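# Load a staple stick onto an open stapler's rail

## Task

Pick one stick of staples out of the tray and seat it over the rail of the opened stapler so that it straddles the rail with its legs pointing down. At the end the stapler must be resting flat and directly on the table, the stick must stay put without the robot supporting it, and both grippers must have released and moved away.

## Robot and tools

Robot: two arms, left_arm and right_arm, each ending in a two-finger parallel gripper. The names are labels only and do not tell you which side of a camera image an arm appears on. The fingers point along the gripper's own +z axis and separate along its y axis. The reported hand position is the spot between the finger pads, roughly 1 cm back from the tips.

Scene frame: origin on the table surface midway between the arms, +x out over the table, +z up, and left_arm sits toward +y. Every result prints each gripper's end_effector_position (metres) and end_effector_quat_wxyz in this frame. Printed positions may be somewhat wrong, more so when an arm is stretched far out.

The 14-number row: both moving tools use one flat row covering both arms: dx, dy, dz, rx, ry, rz, opening for left_arm, then the same seven for right_arm. Every value lies in [-1, 1], and you must send all 14 even if one arm stays still. dx to rz are an offset, not a pose: they are relative to that gripper's measured pose at the start of the action, expressed in the gripper's own axes (not the scene frame). Scale: 1.0 equals 0.6 m of translation or 180 degrees of rotation; rx, ry, rz form a single rotation vector. Opening is absolute, not an offset: +1 is fully open (0.094 m), -1 is closed.

execute_actions(actions): a list of actions; each action is a table of 1 to 15 rows, one row per 1/30 s step. If fewer than 15 rows are given, the last row is held for the remaining steps. Every row in an action is measured from the pose at that action's start, not from the preceding row. For the first action in a call, the start is the last pose a result reported. An empty list just returns state and images.

move(target, speed, blocking): drives each gripper in a straight line toward the pose given by one 14-number row (offsets from the pose in the latest result that showed one). speed is the top path speed in m/s, 0.002 to 0.5 (default 0.25); rotation is capped at twice that in rad/s. Paths take 0.5 to 10 s and finish together; anything longer is cut off at 10 s. Openings are sent when the move begins. Motion does not slow for obstacles or the other arm, and grippers can lag, drift or overshoot speed, especially near full arm extension. Faster contact and targets set deeper past a contact both press harder. With blocking=false you get a result after 0.5 s while motion continues; further actions or moves are refused until a result shows the end, so use wait or stop. The result adds a move: line with the outcome (done, off_target, moving, held, fault), any limits (paced = pose clipped; held = a check blocked steps, after which the arm may jump faster), and each gripper's distance to its target.

wait(seconds): 0 to 10; lets time pass with arms holding their last command, returning early if a running move ends. stop(): brakes a running move; it needs stopping distance, and fingers keep moving. zoom_image(camera, region): enlarges [x0, y0, x1, y1] (pixels, top-left origin, at most 504x504) of cam_high or cam_low (896x504) or cam_left_wrist or cam_right_wrist (504x504). finished_scene(scene): ends the current scene with the given number and reports success; irreversible, so only call it once the stick is seated and the grippers are away.

Controller behaviour: each step, the commanded pose is clipped to 70 mm and 16 degrees from the measured pose, then joints are driven by damped inverse kinematics, favouring position over orientation. Large offsets may need several actions; after an action the arm only continues up to its last clipped pose. Hand target lines show what the arm is currently heading for. Arms tend to finish a centimetre or more low, and repeated zero offsets can let them sag; to hold an arm, send a corrective offset back to the wanted pose in the first call of a reply and zeros afterwards, aiming higher if it keeps sinking. A pose unreachable line means the clearance check altered or blocked that arm's command. Joint limits (rad): waist -2.618 to 3.054, shoulder 0 to 3.142, elbow 0 to 3.142, wrist pitch -1.571 to 1.571, wrist yaw -1.571 to 1.571, wrist roll -2.094 to 2.094; elbows never fully straighten.

Gripping: grip_measured is the finger opening on the command scale; the last Joint positions value is the opening in metres. Readings may be off by about 1 mm. To hold something, command roughly 0.03 below grip_measured (less for a lighter grip). Pads push about 50 to 62 N, less on thin parts under 2 mm, with a brief spike at first contact. Joint torques are total drive output with offsets and noise, so treat them as rough.

The simulation keeps running while you compose replies; arms hold the last command meanwhile. Holding loads heats motors: MOTOR HOT at 75 °C, a 10 s stop of that arm at 90 °C, and at 100 °C the arm and gripper go limp and fall (OVER-TEMPERATURE FAULT). Avoid long loaded holds.

Things to avoid: dropping the stick, tipping or shoving the stapler off flat, knocking anything off the table (instant failure), hard impacts, arms colliding or pressing on each other, and leaving the stick supported only by a gripper. Occasional brief tugs on a held part or pushes on loose items can happen, so check images before releasing.

Each tool is called after "Call:" by a JSON object that holds its "method" and its "body".

## Session

Call:
{"method": "execute_actions", "body": {"actions": []}}

Scene clock: 0.00 s.
left_arm: end_effector_position=(+0.5139, +0.0005, +0.3486) grip_measured=+1.000 end_effector_quat_wxyz=(+0.558, +0.014, +0.732, -0.391) | right_arm: end_effector_position=(+0.1390, -0.0893, +0.1736) grip_measured=+1.000 end_effector_quat_wxyz=(-0.016, +0.849, -0.527, -0.021)
Joint positions: left_arm=[-0.446  1.782  1.502  0.209  0.001 -0.592  0.094] | right_arm=[ 1.187  1.52   1.437 -1.455 -0.042 -0.999  0.094]
Joint velocities: left_arm=[-0.002  0.017 -0.007 -0.007 -0.066 -0.051  0.   ] | right_arm=[-0.027  0.012 -0.017  0.051 -0.051 -0.051  0.   ]
Joint torques (N m, as the arm reports them, + toward a larger angle): no reading
Motor temperatures (°C, as the motors report them): left_arm=[33 35 31 30 33 30] | right_arm=[33 33 34 34 33 32]
Hand target (left_arm): +0.513, +0.001, +0.351; +0.558, +0.015, +0.732, -0.390
Hand target (right_arm): +0.139, -0.088, +0.177; -0.022, +0.849, -0.527, -0.025

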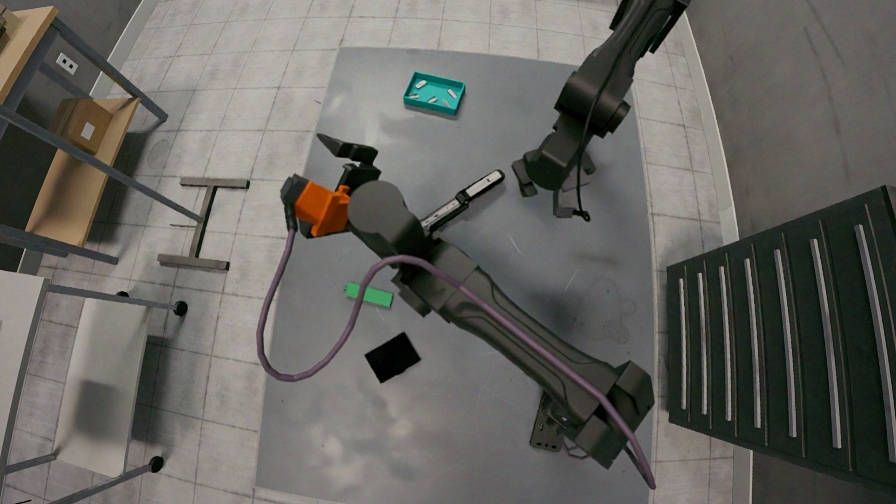

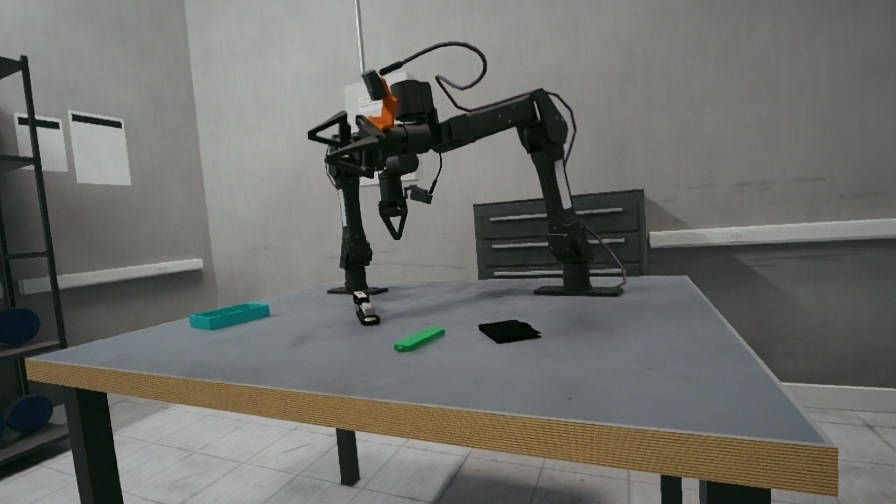

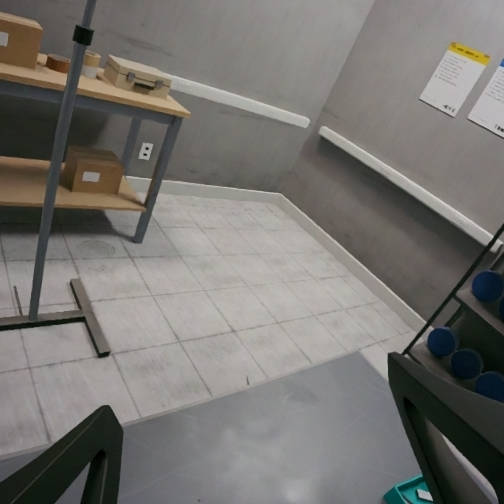

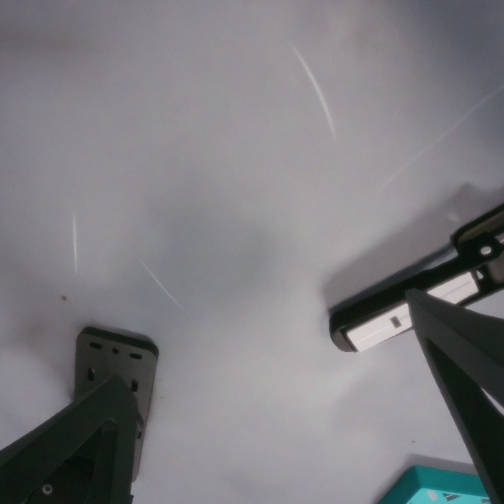

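Call:
{"method": "move", "body": {"target": [-0.245,0.425,-0.46,-0.207,-0.139,-0.018,1,0.68,-0.13,0.06,0,0,0.645,-0.4], "speed": 0.4}}

Scene clock: 3.33 s.
left_arm: end_effector_position=(+0.4685, +0.3985, +0.3540) grip_measured=+1.000 end_effector_quat_wxyz=(+0.670, -0.264, +0.678, -0.147) | right_arm: end_effector_position=(+0.3838, -0.4175, +0.1096) grip_measured=-0.397 end_effector_quat_wxyz=(-0.018, -0.008, +0.999, +0.028)
Joint positions: left_arm=[ 0.312  1.2    0.974  0.168 -0.026 -0.589  0.094] | right_arm=[-0.122  2.067  1.854 -1.407 -0.043 -0.295  0.028]
Joint velocities: left_arm=[-0.007  0.002 -0.022  0.007 -0.051  0.066  0.   ] | right_arm=[-0.017 -0.007 -0.032  0.037  0.022  0.081  0.   ]
Joint torques (N m, as the arm reports them, + toward a larger angle): left_arm=[ 0.41 -8.04  6.66  1.67  0.09  0.1 ] | right_arm=[ -0.39 -11.08   9.55  -0.03   0.02   0.  ]
Motor temperatures (°C, as the motors report them): left_arm=[33 36 31 31 33 30] | right_arm=[33 34 35 34 33 32]
Hand target (left_arm): +0.461, +0.399, +0.349; +0.665, -0.263, +0.684, -0.143
Hand target (right_arm): +0.389, -0.421, +0.117; -0.007, -0.002, +1.000, +0.023
Off the commanded pose (left_arm): 0.008 m, 1 deg.
Off the commanded pose (right_arm): 0.009 m, 1 deg.
move: done

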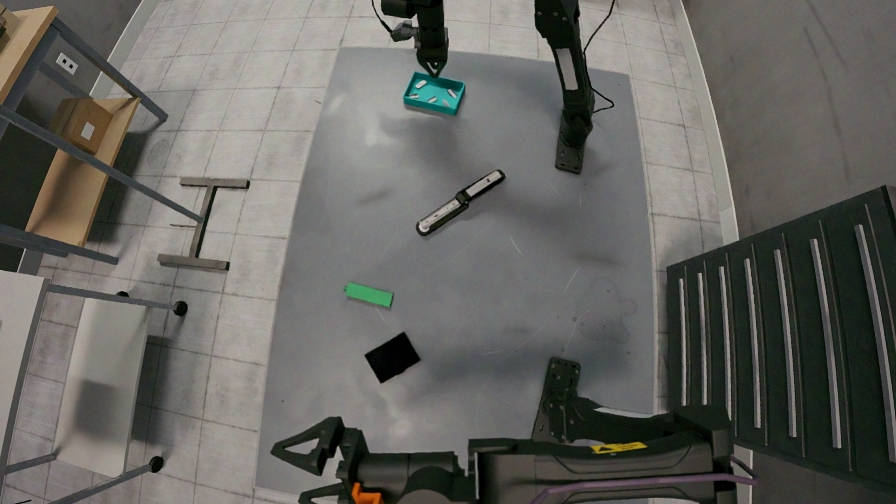

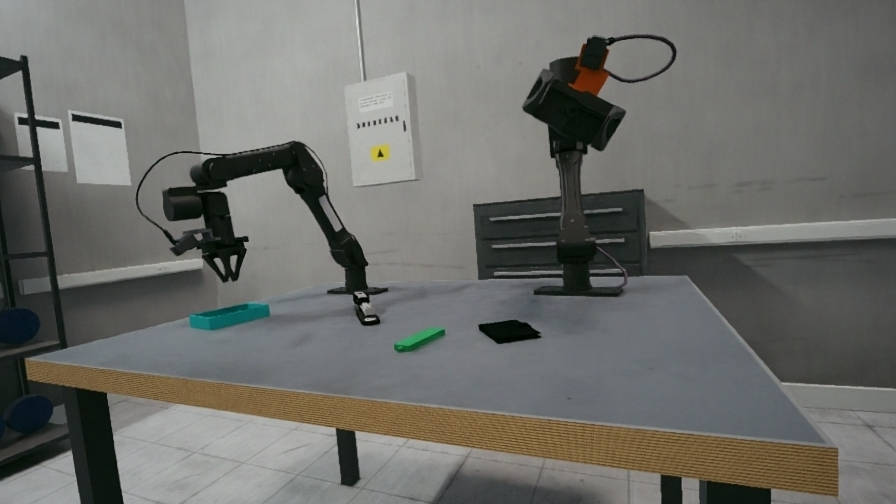

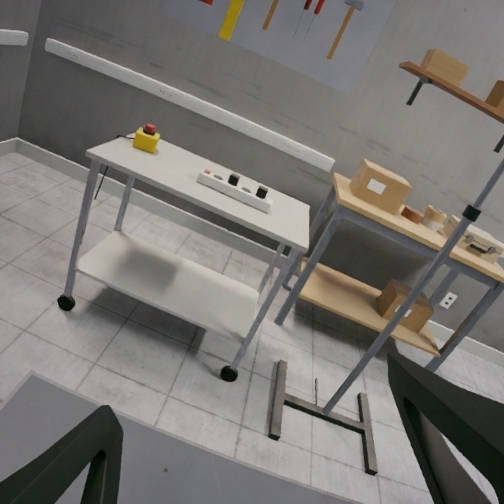

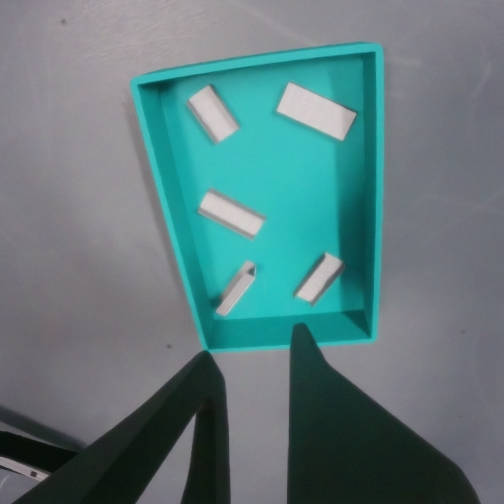

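Call:
{"method": "move", "body": {"target": [0,0,0,0,0,0,1,-0.062,-0.075,0.09,-0.018,-0.005,-0.25,-0.5]}}

Scene clock: 5.60 s.
left_arm: end_effector_position=(+0.4685, +0.3985, +0.3540) grip_measured=+1.000 end_effector_quat_wxyz=(+0.670, -0.264, +0.678, -0.148) | right_arm: end_effector_position=(+0.4111, -0.4557, +0.0456) grip_measured=-0.497 end_effector_quat_wxyz=(-0.016, -0.388, +0.919, +0.062)
Joint positions: left_arm=[ 0.312  1.2    0.974  0.168 -0.026 -0.589  0.094] | right_arm=[-0.202  2.31   1.985 -1.353 -0.068 -1.161  0.024]
Joint velocities: left_arm=[ 0.002  0.012 -0.022 -0.037 -0.007  0.022  0.   ] | right_arm=[-0.012 -0.012 -0.007  0.007  0.007 -0.022 -0.001]
Joint torques (N m, as the arm reports them, + toward a larger angle): left_arm=[ 0.03 -5.5   8.65  1.9   0.    0.03] | right_arm=[ -0.77 -12.78   9.44  -0.03  -0.2   -0.12]
Motor temperatures (°C, as the motors report them): left_arm=[33 36 32 32 33 30] | right_arm=[33 35 35 34 33 32]
Hand target (left_arm): +0.468, +0.399, +0.354; +0.670, -0.264, +0.678, -0.147
Hand target (right_arm): +0.419, -0.459, +0.052; +0.002, -0.389, +0.919, +0.059
Off the commanded pose (left_arm): 0.000 m, 0 deg.
Off the commanded pose (right_arm): 0.011 m, 2 deg.
move: off_target (right_arm)

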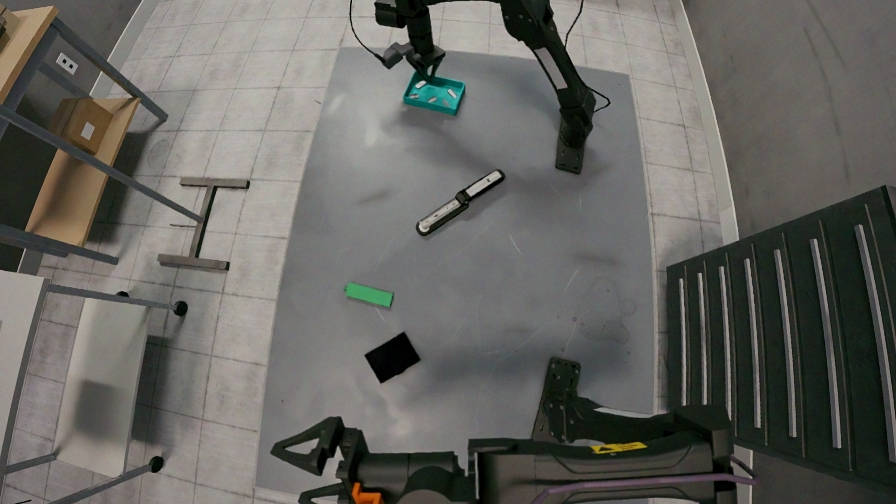

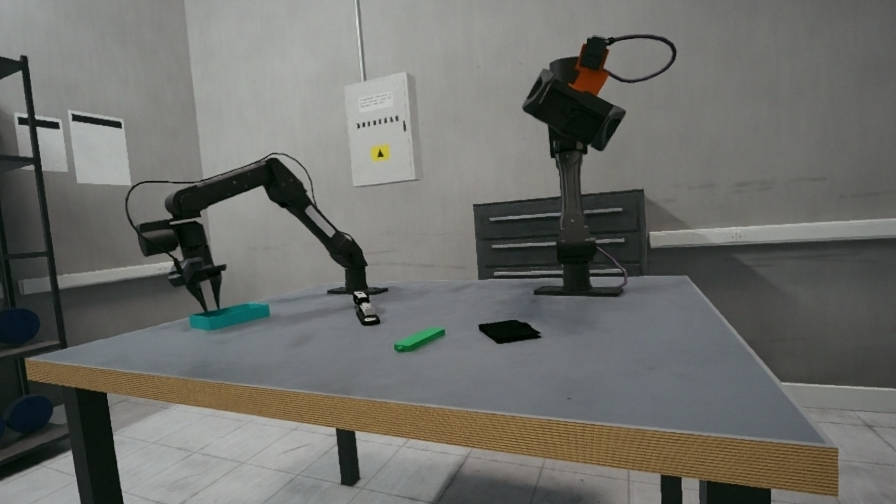

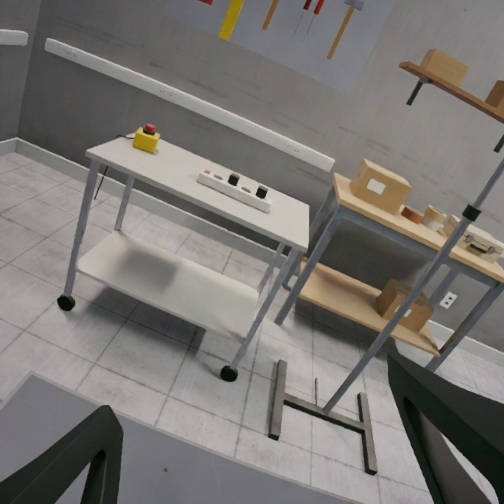

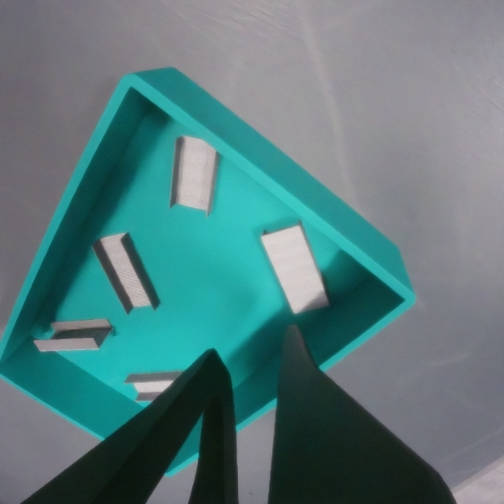

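Call:
{"method": "move", "body": {"target": [0,0,0,0,0,0,1,-0.018,-0.022,0.008,0.04,0,0.02,-0.5], "speed": 0.08}}

Scene clock: 7.03 s.
left_arm: end_effector_position=(+0.4685, +0.3985, +0.3540) grip_measured=+1.000 end_effector_quat_wxyz=(+0.670, -0.264, +0.678, -0.148) | right_arm: end_effector_position=(+0.4289, -0.4601, +0.0366) grip_measured=-0.497 end_effector_quat_wxyz=(+0.006, -0.358, +0.934, +0.009)
Joint positions: left_arm=[ 0.312  1.2    0.974  0.168 -0.026 -0.589  0.094] | right_arm=[-0.178  2.279  1.904 -1.198 -0.021 -1.067  0.024]
Joint velocities: left_arm=[-0.002 -0.007 -0.017  0.007 -0.007  0.022  0.   ] | right_arm=[-0.002  0.007  0.022 -0.081 -0.051  0.037 -0.001]
Joint torques (N m, as the arm reports them, + toward a larger angle): left_arm=[ 0.07 -5.3   8.85  1.88  0.01  0.  ] | right_arm=[  0.48 -15.07   5.2    0.28   0.05   0.04]
Motor temperatures (°C, as the motors report them): left_arm=[33 36 32 32 33 30] | right_arm=[33 36 35 34 33 32]
Hand target (left_arm): +0.469, +0.398, +0.354; +0.670, -0.264, +0.678, -0.148
Hand target (right_arm): +0.428, -0.457, +0.039; +0.007, -0.360, +0.933, +0.003
Off the commanded pose (left_arm): 0.000 m, 0 deg.
Off the commanded pose (right_arm): 0.005 m, 1 deg.
move: done

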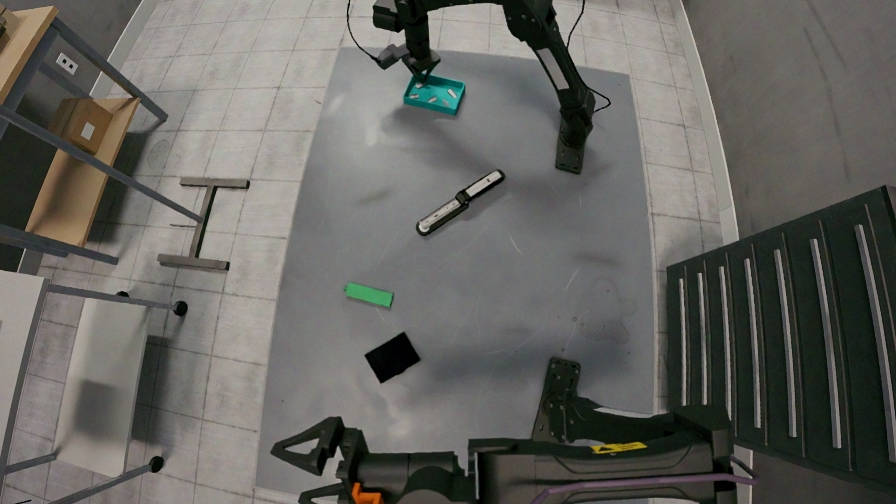

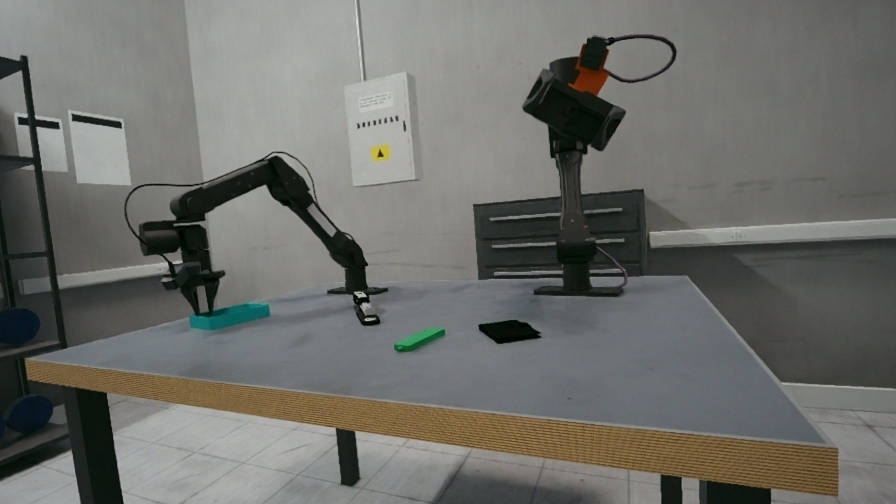

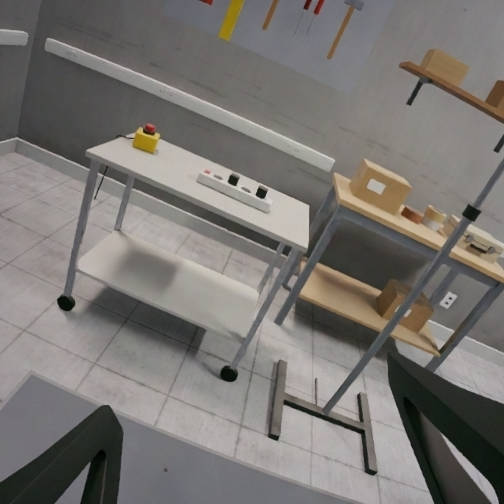

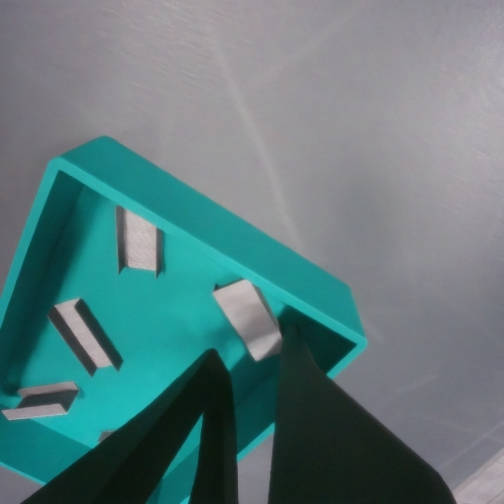

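Call:
{"method": "move", "body": {"target": [0,0,0,0,0,0,1,-0.008,0,0.026,-0.009,0.005,0,-0.55], "speed": 0.03}}

Scene clock: 7.87 s.
left_arm: end_effector_position=(+0.4685, +0.3985, +0.3540) grip_measured=+1.000 end_effector_quat_wxyz=(+0.670, -0.264, +0.678, -0.148) | right_arm: end_effector_position=(+0.4256, -0.4589, +0.0188) grip_measured=-0.547 end_effector_quat_wxyz=(-0.011, -0.356, +0.934, +0.022)
Joint positions: left_arm=[ 0.312  1.2    0.974  0.168 -0.026 -0.589  0.094] | right_arm=[-0.178  2.323  1.906 -1.199 -0.021 -1.064  0.021]
Joint velocities: left_arm=[-0.007 -0.007  0.007 -0.066  0.037 -0.022  0.   ] | right_arm=[-0.007  0.017  0.017 -0.066 -0.022  0.037  0.001]
Joint torques (N m, as the arm reports them, + toward a larger angle): left_arm=[ 0.   -5.26  8.92  1.89 -0.03  0.03] | right_arm=[  0.7  -12.49   9.21   0.01  -0.01   0.05]
Motor temperatures (°C, as the motors report them): left_arm=[33 36 32 32 33 30] | right_arm=[33 36 36 34 33 32]
Hand target (left_arm): +0.469, +0.398, +0.354; +0.670, -0.264, +0.678, -0.148
Hand target (right_arm): +0.432, -0.456, +0.021; -0.006, -0.358, +0.933, +0.019
Off the commanded pose (left_arm): 0.000 m, 0 deg.
Off the commanded pose (right_arm): 0.008 m, 1 deg.
move: done

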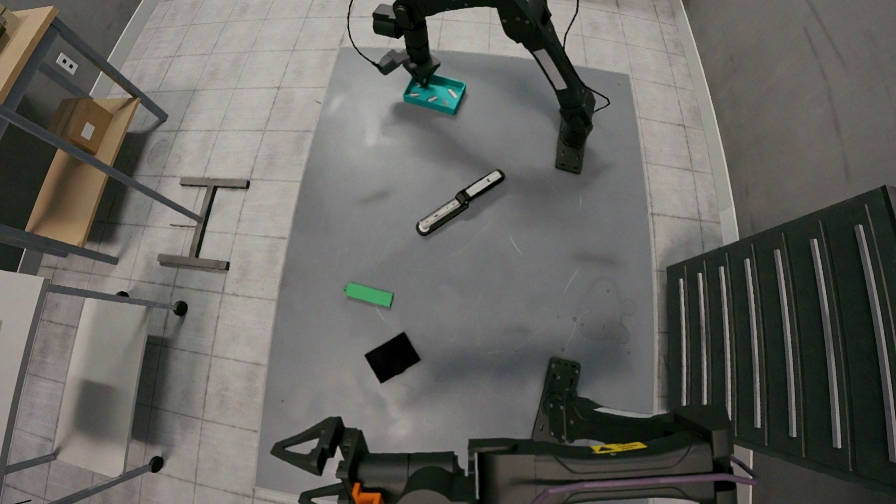

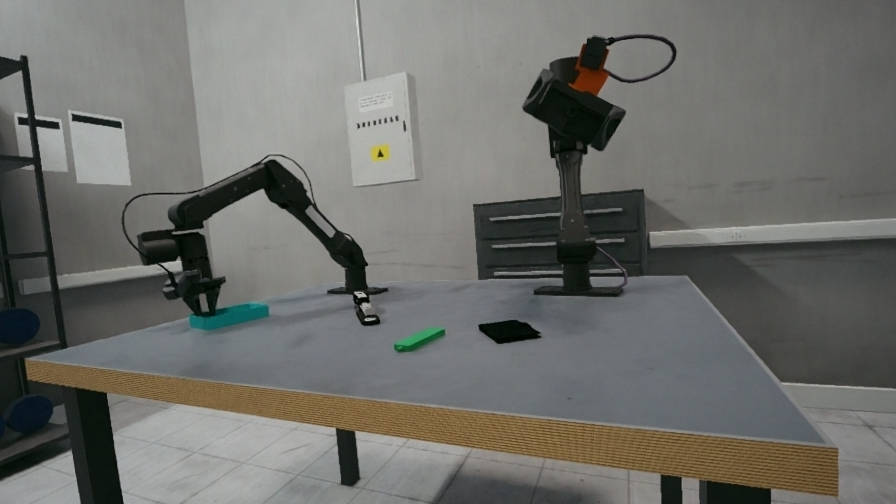

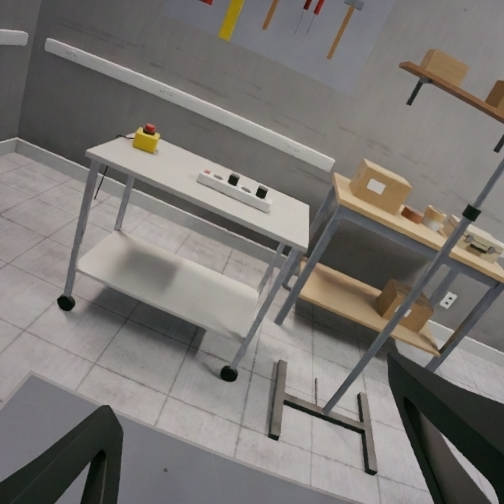

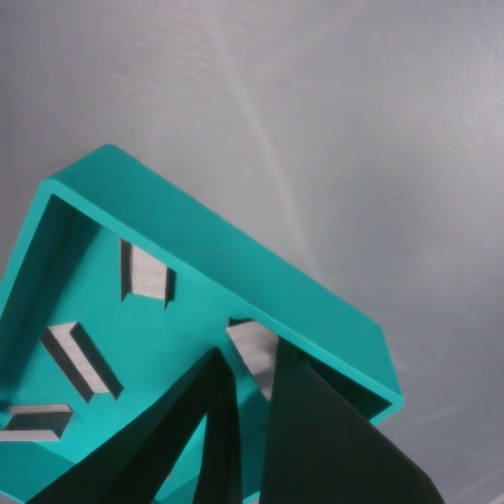

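Call:
{"method": "move", "body": {"target": [0,0,0,0,0,0,1,0,0,0,0,0,0,-0.78]}}

Call:
{"method": "move", "body": {"target": [0,0,0,0,0,0,1,0,0,-0.13,0,0,0,-0.78], "speed": 0.1}}

Call:
{"method": "move", "body": {"target": [0,0,0,0,0,0,1,-0.33,0.585,0,0,0,0,-0.78]}}

Scene clock: 9.00 s.
left_arm: end_effector_position=(+0.4685, +0.3985, +0.3540) grip_measured=+1.000 end_effector_quat_wxyz=(+0.670, -0.264, +0.678, -0.148) | right_arm: end_effector_position=(+0.4256, -0.4589, +0.0188) grip_measured=-0.747 end_effector_quat_wxyz=(-0.011, -0.356, +0.934, +0.022)
Joint positions: left_arm=[ 0.312  1.2    0.974  0.168 -0.026 -0.589  0.094] | right_arm=[-0.178  2.323  1.906 -1.199 -0.021 -1.063  0.012]
Joint velocities: left_arm=[ 0.002 -0.012  0.017 -0.051  0.051  0.037  0.   ] | right_arm=[-0.002 -0.017 -0.007  0.066 -0.022 -0.022  0.002]
Joint torques (N m, as the arm reports them, + toward a larger angle): left_arm=[-0.03 -5.26  8.91  1.85  0.05  0.06] | right_arm=[  0.11 -13.5    6.78   0.09  -0.04  -0.06]
Motor temperatures (°C, as the motors report them): left_arm=[33 36 32 33 33 30] | right_arm=[33 36 36 34 33 32]
Hand target (left_arm): +0.469, +0.398, +0.354; +0.670, -0.264, +0.678, -0.148
Hand target (right_arm): +0.426, -0.459, +0.019; -0.011, -0.356, +0.934, +0.022
Off the commanded pose (left_arm): 0.000 m, 0 deg.
Off the commanded pose (right_arm): 0.000 m, 0 deg.
move: done

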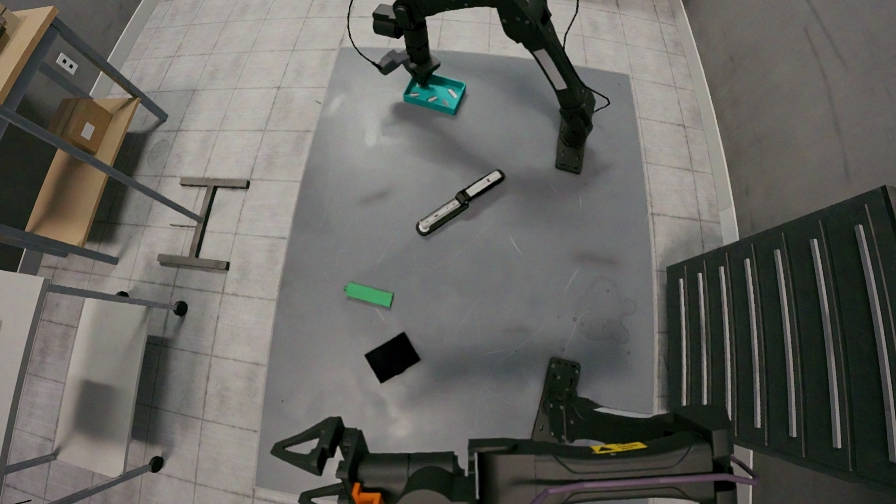

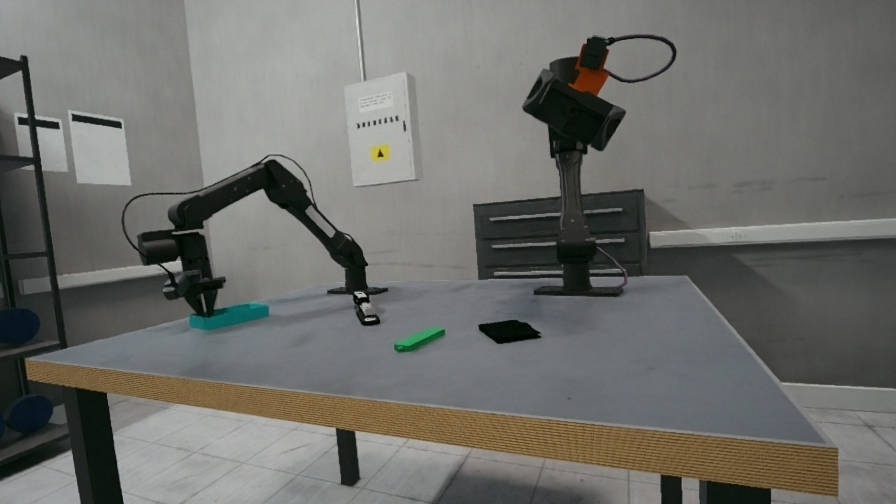

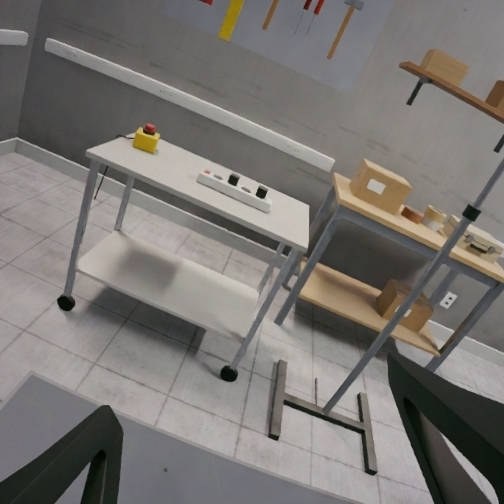

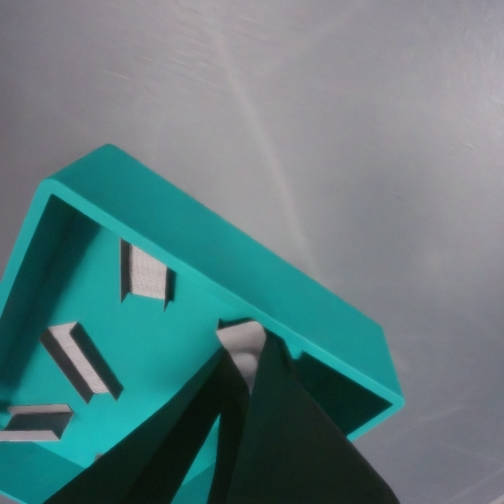

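Scene clock: 11.13 s.
left_arm: end_effector_position=(+0.4685, +0.3985, +0.3540) grip_measured=+1.000 end_effector_quat_wxyz=(+0.670, -0.264, +0.678, -0.148) | right_arm: end_effector_position=(+0.4162, -0.4630, +0.0878) grip_measured=-0.747 end_effector_quat_wxyz=(-0.035, -0.353, +0.935, +0.030)
Joint positions: left_arm=[ 0.312  1.2    0.974  0.168 -0.026 -0.589  0.094] | right_arm=[-0.186  2.33   2.19  -1.522 -0.001 -1.064  0.012]
Joint velocities: left_arm=[-0.017 -0.017  0.022 -0.037 -0.007 -0.007  0.   ] | right_arm=[ 0.017  0.007  0.007  0.081 -0.037  0.051 -0.001]
Joint torques (N m, as the arm reports them, + toward a larger angle): left_arm=[ 0.03 -5.12  9.02  1.87  0.02 -0.02] | right_arm=[  0.46 -13.86   9.58   0.11  -0.17  -0.07]
Motor temperatures (°C, as the motors report them): left_arm=[33 36 33 33 33 30] | right_arm=[33 37 36 34 33 32]
Hand target (left_arm): +0.469, +0.398, +0.354; +0.670, -0.264, +0.678, -0.148
Hand target (right_arm): +0.427, -0.461, +0.097; -0.010, -0.357, +0.934, +0.022
Off the commanded pose (left_arm): 0.000 m, 0 deg.
Off the commanded pose (right_arm): 0.015 m, 3 deg.
move: off_target (right_arm)

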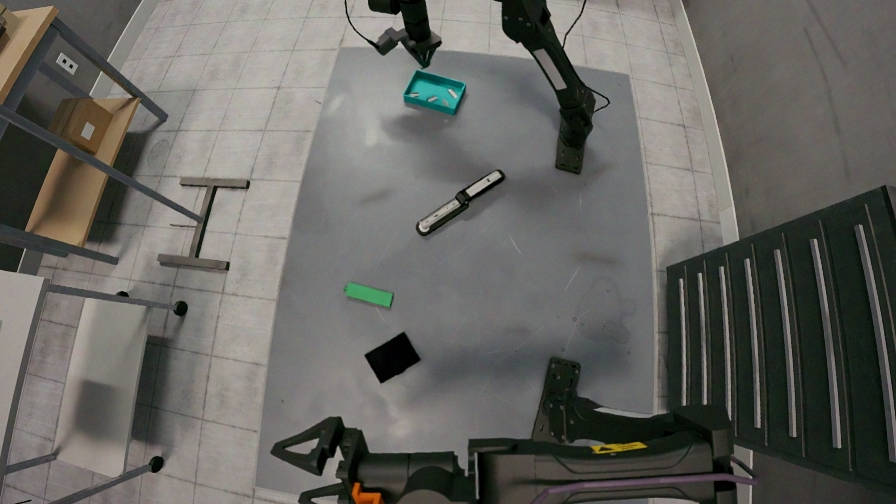

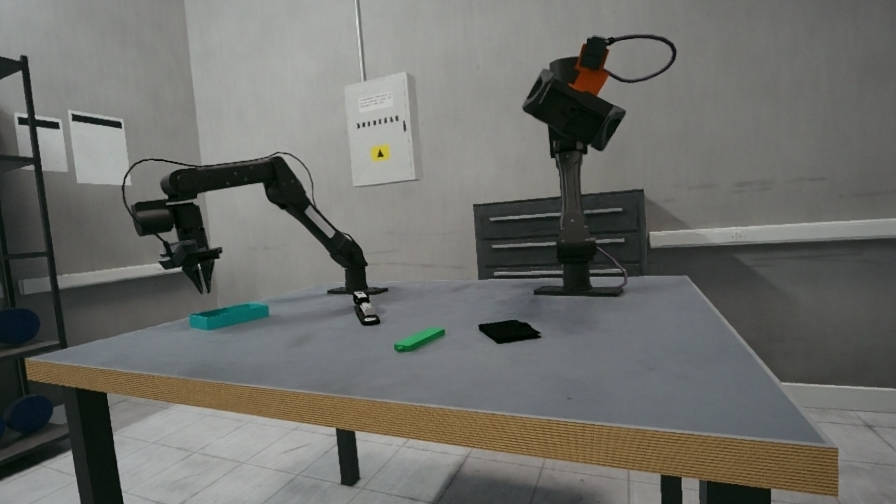

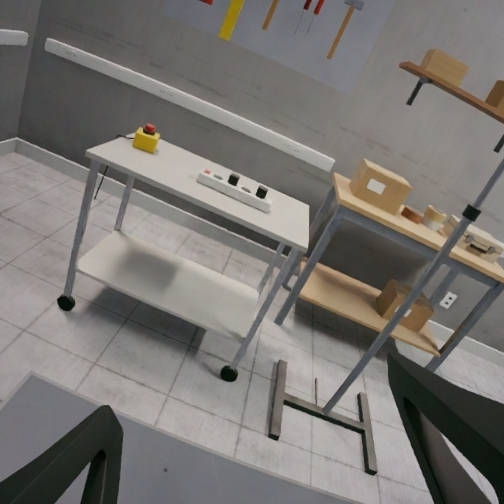

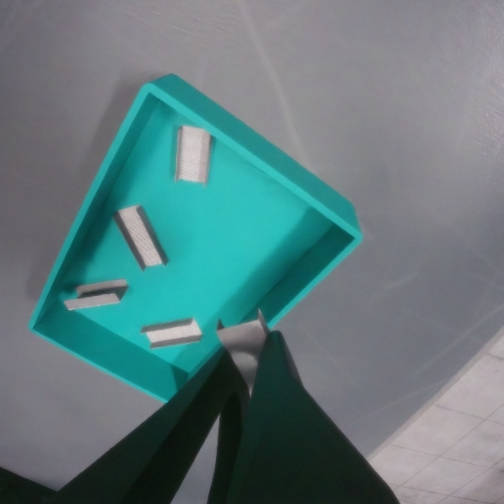

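Scene clock: 13.40 s.
left_arm: end_effector_position=(+0.4685, +0.3985, +0.3540) grip_measured=+1.000 end_effector_quat_wxyz=(+0.670, -0.264, +0.678, -0.148) | right_arm: end_effector_position=(+0.3286, -0.0696, +0.1013) grip_measured=-0.747 end_effector_quat_wxyz=(-0.044, -0.359, +0.932, +0.027)
Joint positions: left_arm=[ 0.312  1.2    0.974  0.168 -0.026 -0.589  0.094] | right_arm=[ 0.788  2.176  1.986 -1.452 -0.075 -0.105  0.012]
Joint velocities: left_arm=[-0.007  0.007  0.002 -0.037  0.022  0.051  0.   ] | right_arm=[ 0.007  0.007  0.002 -0.051 -0.007  0.037 -0.001]
Joint torques (N m, as the arm reports them, + toward a larger angle): left_arm=[-0.22 -5.58  8.93  1.85  0.01  0.  ] | right_arm=[ -0.65 -12.     9.63   0.01  -0.05   0.  ]
Motor temperatures (°C, as the motors report them): left_arm=[33 36 33 33 33 30] | right_arm=[33 38 36 34 33 32]
Hand target (left_arm): +0.469, +0.398, +0.354; +0.670, -0.264, +0.678, -0.148
Hand target (right_arm): +0.334, -0.067, +0.108; -0.035, -0.353, +0.935, +0.032
Off the commanded pose (left_arm): 0.000 m, 0 deg.
Off the commanded pose (right_arm): 0.008 m, 1 deg.
move: done

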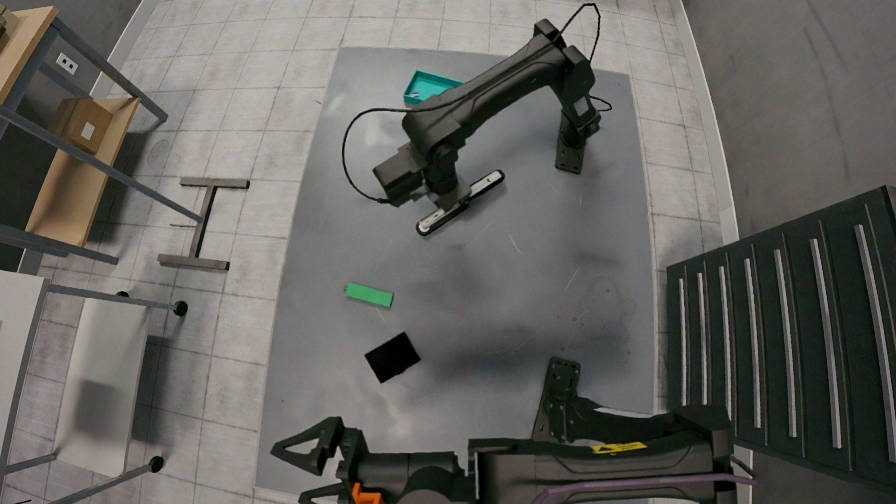

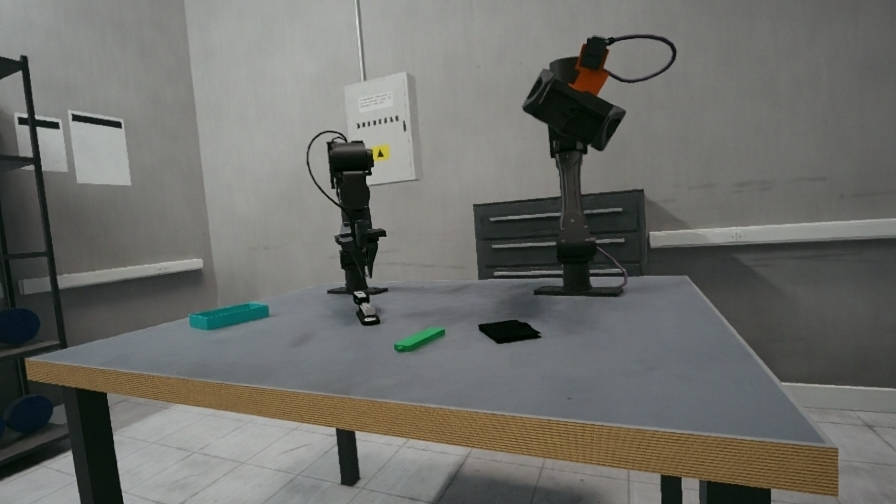

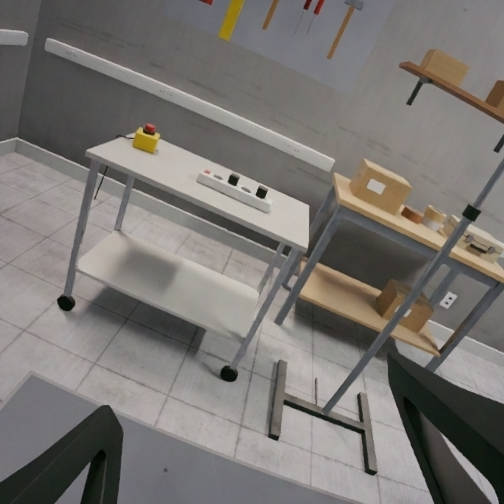

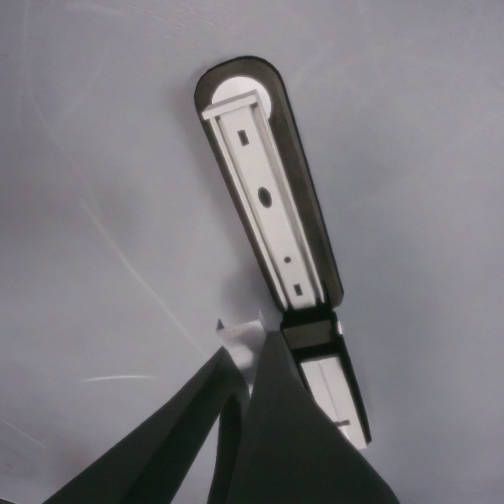

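Call:
{"method": "move", "body": {"target": [0,0,0,0,0,0,1,-0.04,-0.02,0.055,0.03,-0.025,0.04,-0.78], "speed": 0.06}}

Call:
{"method": "zoom_image", "body": {"camera": "cam_right_wrist", "region": [140,200,340,400]}}

Scene clock: 15.40 s.
left_arm: end_effector_position=(+0.4685, +0.3985, +0.3540) grip_measured=+1.000 end_effector_quat_wxyz=(+0.670, -0.264, +0.678, -0.148) | right_arm: end_effector_position=(+0.3542, -0.0613, +0.0729) grip_measured=-0.747 end_effector_quat_wxyz=(+0.011, -0.299, +0.954, +0.004)
Joint positions: left_arm=[ 0.312  1.2    0.974  0.168 -0.026 -0.589  0.094] | right_arm=[ 0.799  2.186  1.894 -1.256 -0.     0.037  0.012]
Joint velocities: left_arm=[ 0.002 -0.007  0.002  0.007  0.051  0.037  0.   ] | right_arm=[ 0.007  0.002 -0.002 -0.051  0.051 -0.022  0.001]
Joint torques (N m, as the arm reports them, + toward a larger angle): left_arm=[-0.09 -5.35  8.74  1.91  0.03  0.05] | right_arm=[  0.75 -12.31   5.31   0.3    0.16   0.06]
Motor temperatures (°C, as the motors report them): left_arm=[33 36 33 34 33 30] | right_arm=[33 38 36 34 33 32]
Hand target (left_arm): +0.469, +0.398, +0.354; +0.670, -0.264, +0.678, -0.148
Hand target (right_arm): +0.351, -0.062, +0.066; +0.008, -0.300, +0.954, -0.006
Off the commanded pose (left_arm): 0.000 m, 0 deg.
Off the commanded pose (right_arm): 0.008 m, 1 deg.
move: done

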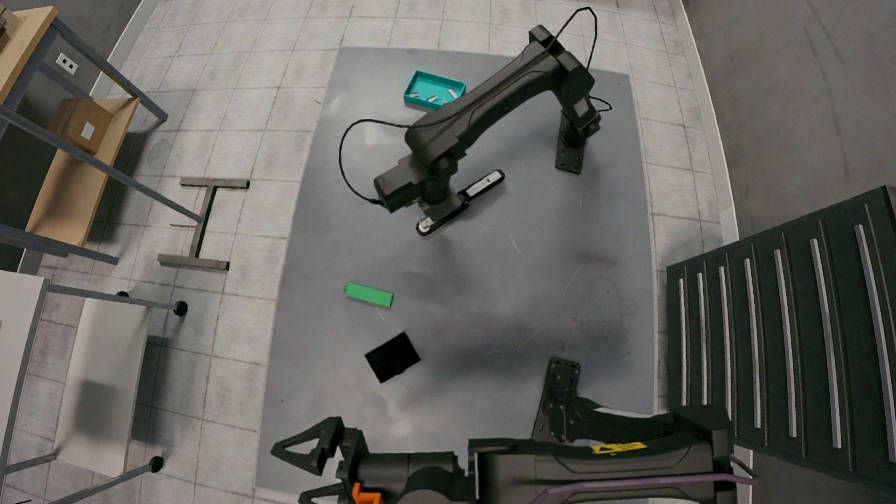

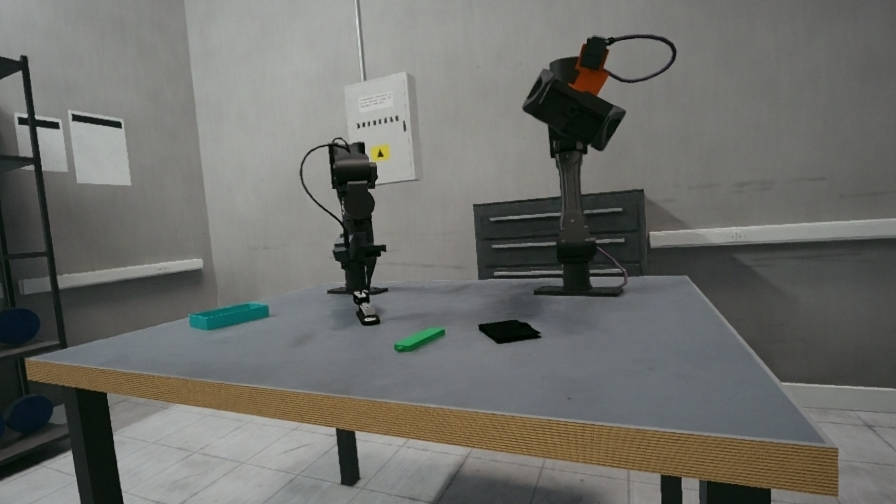

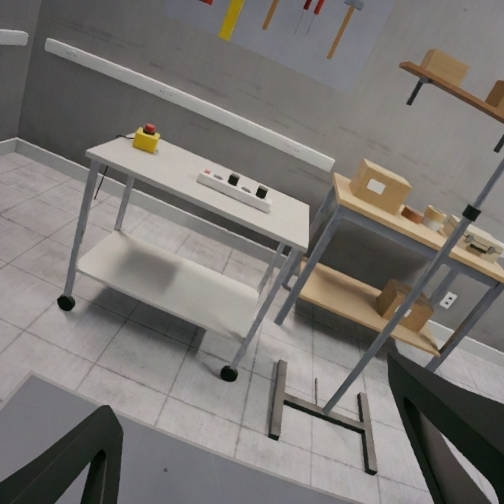

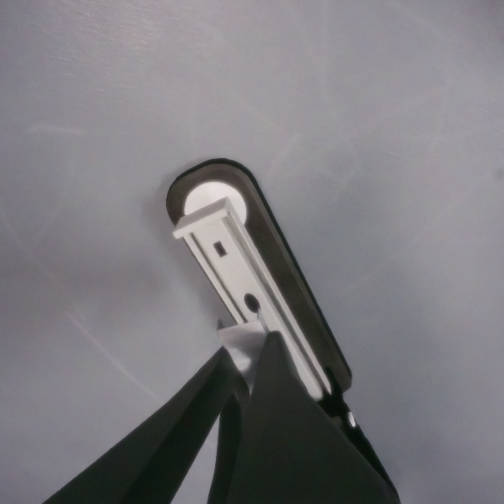

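Region (140, 200, 340, 400) of cam_right_wrist's 504x504 image, scaled by 2.520, with more detail than that image has.

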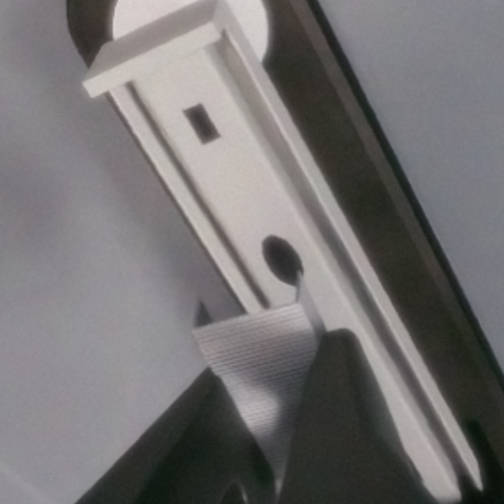

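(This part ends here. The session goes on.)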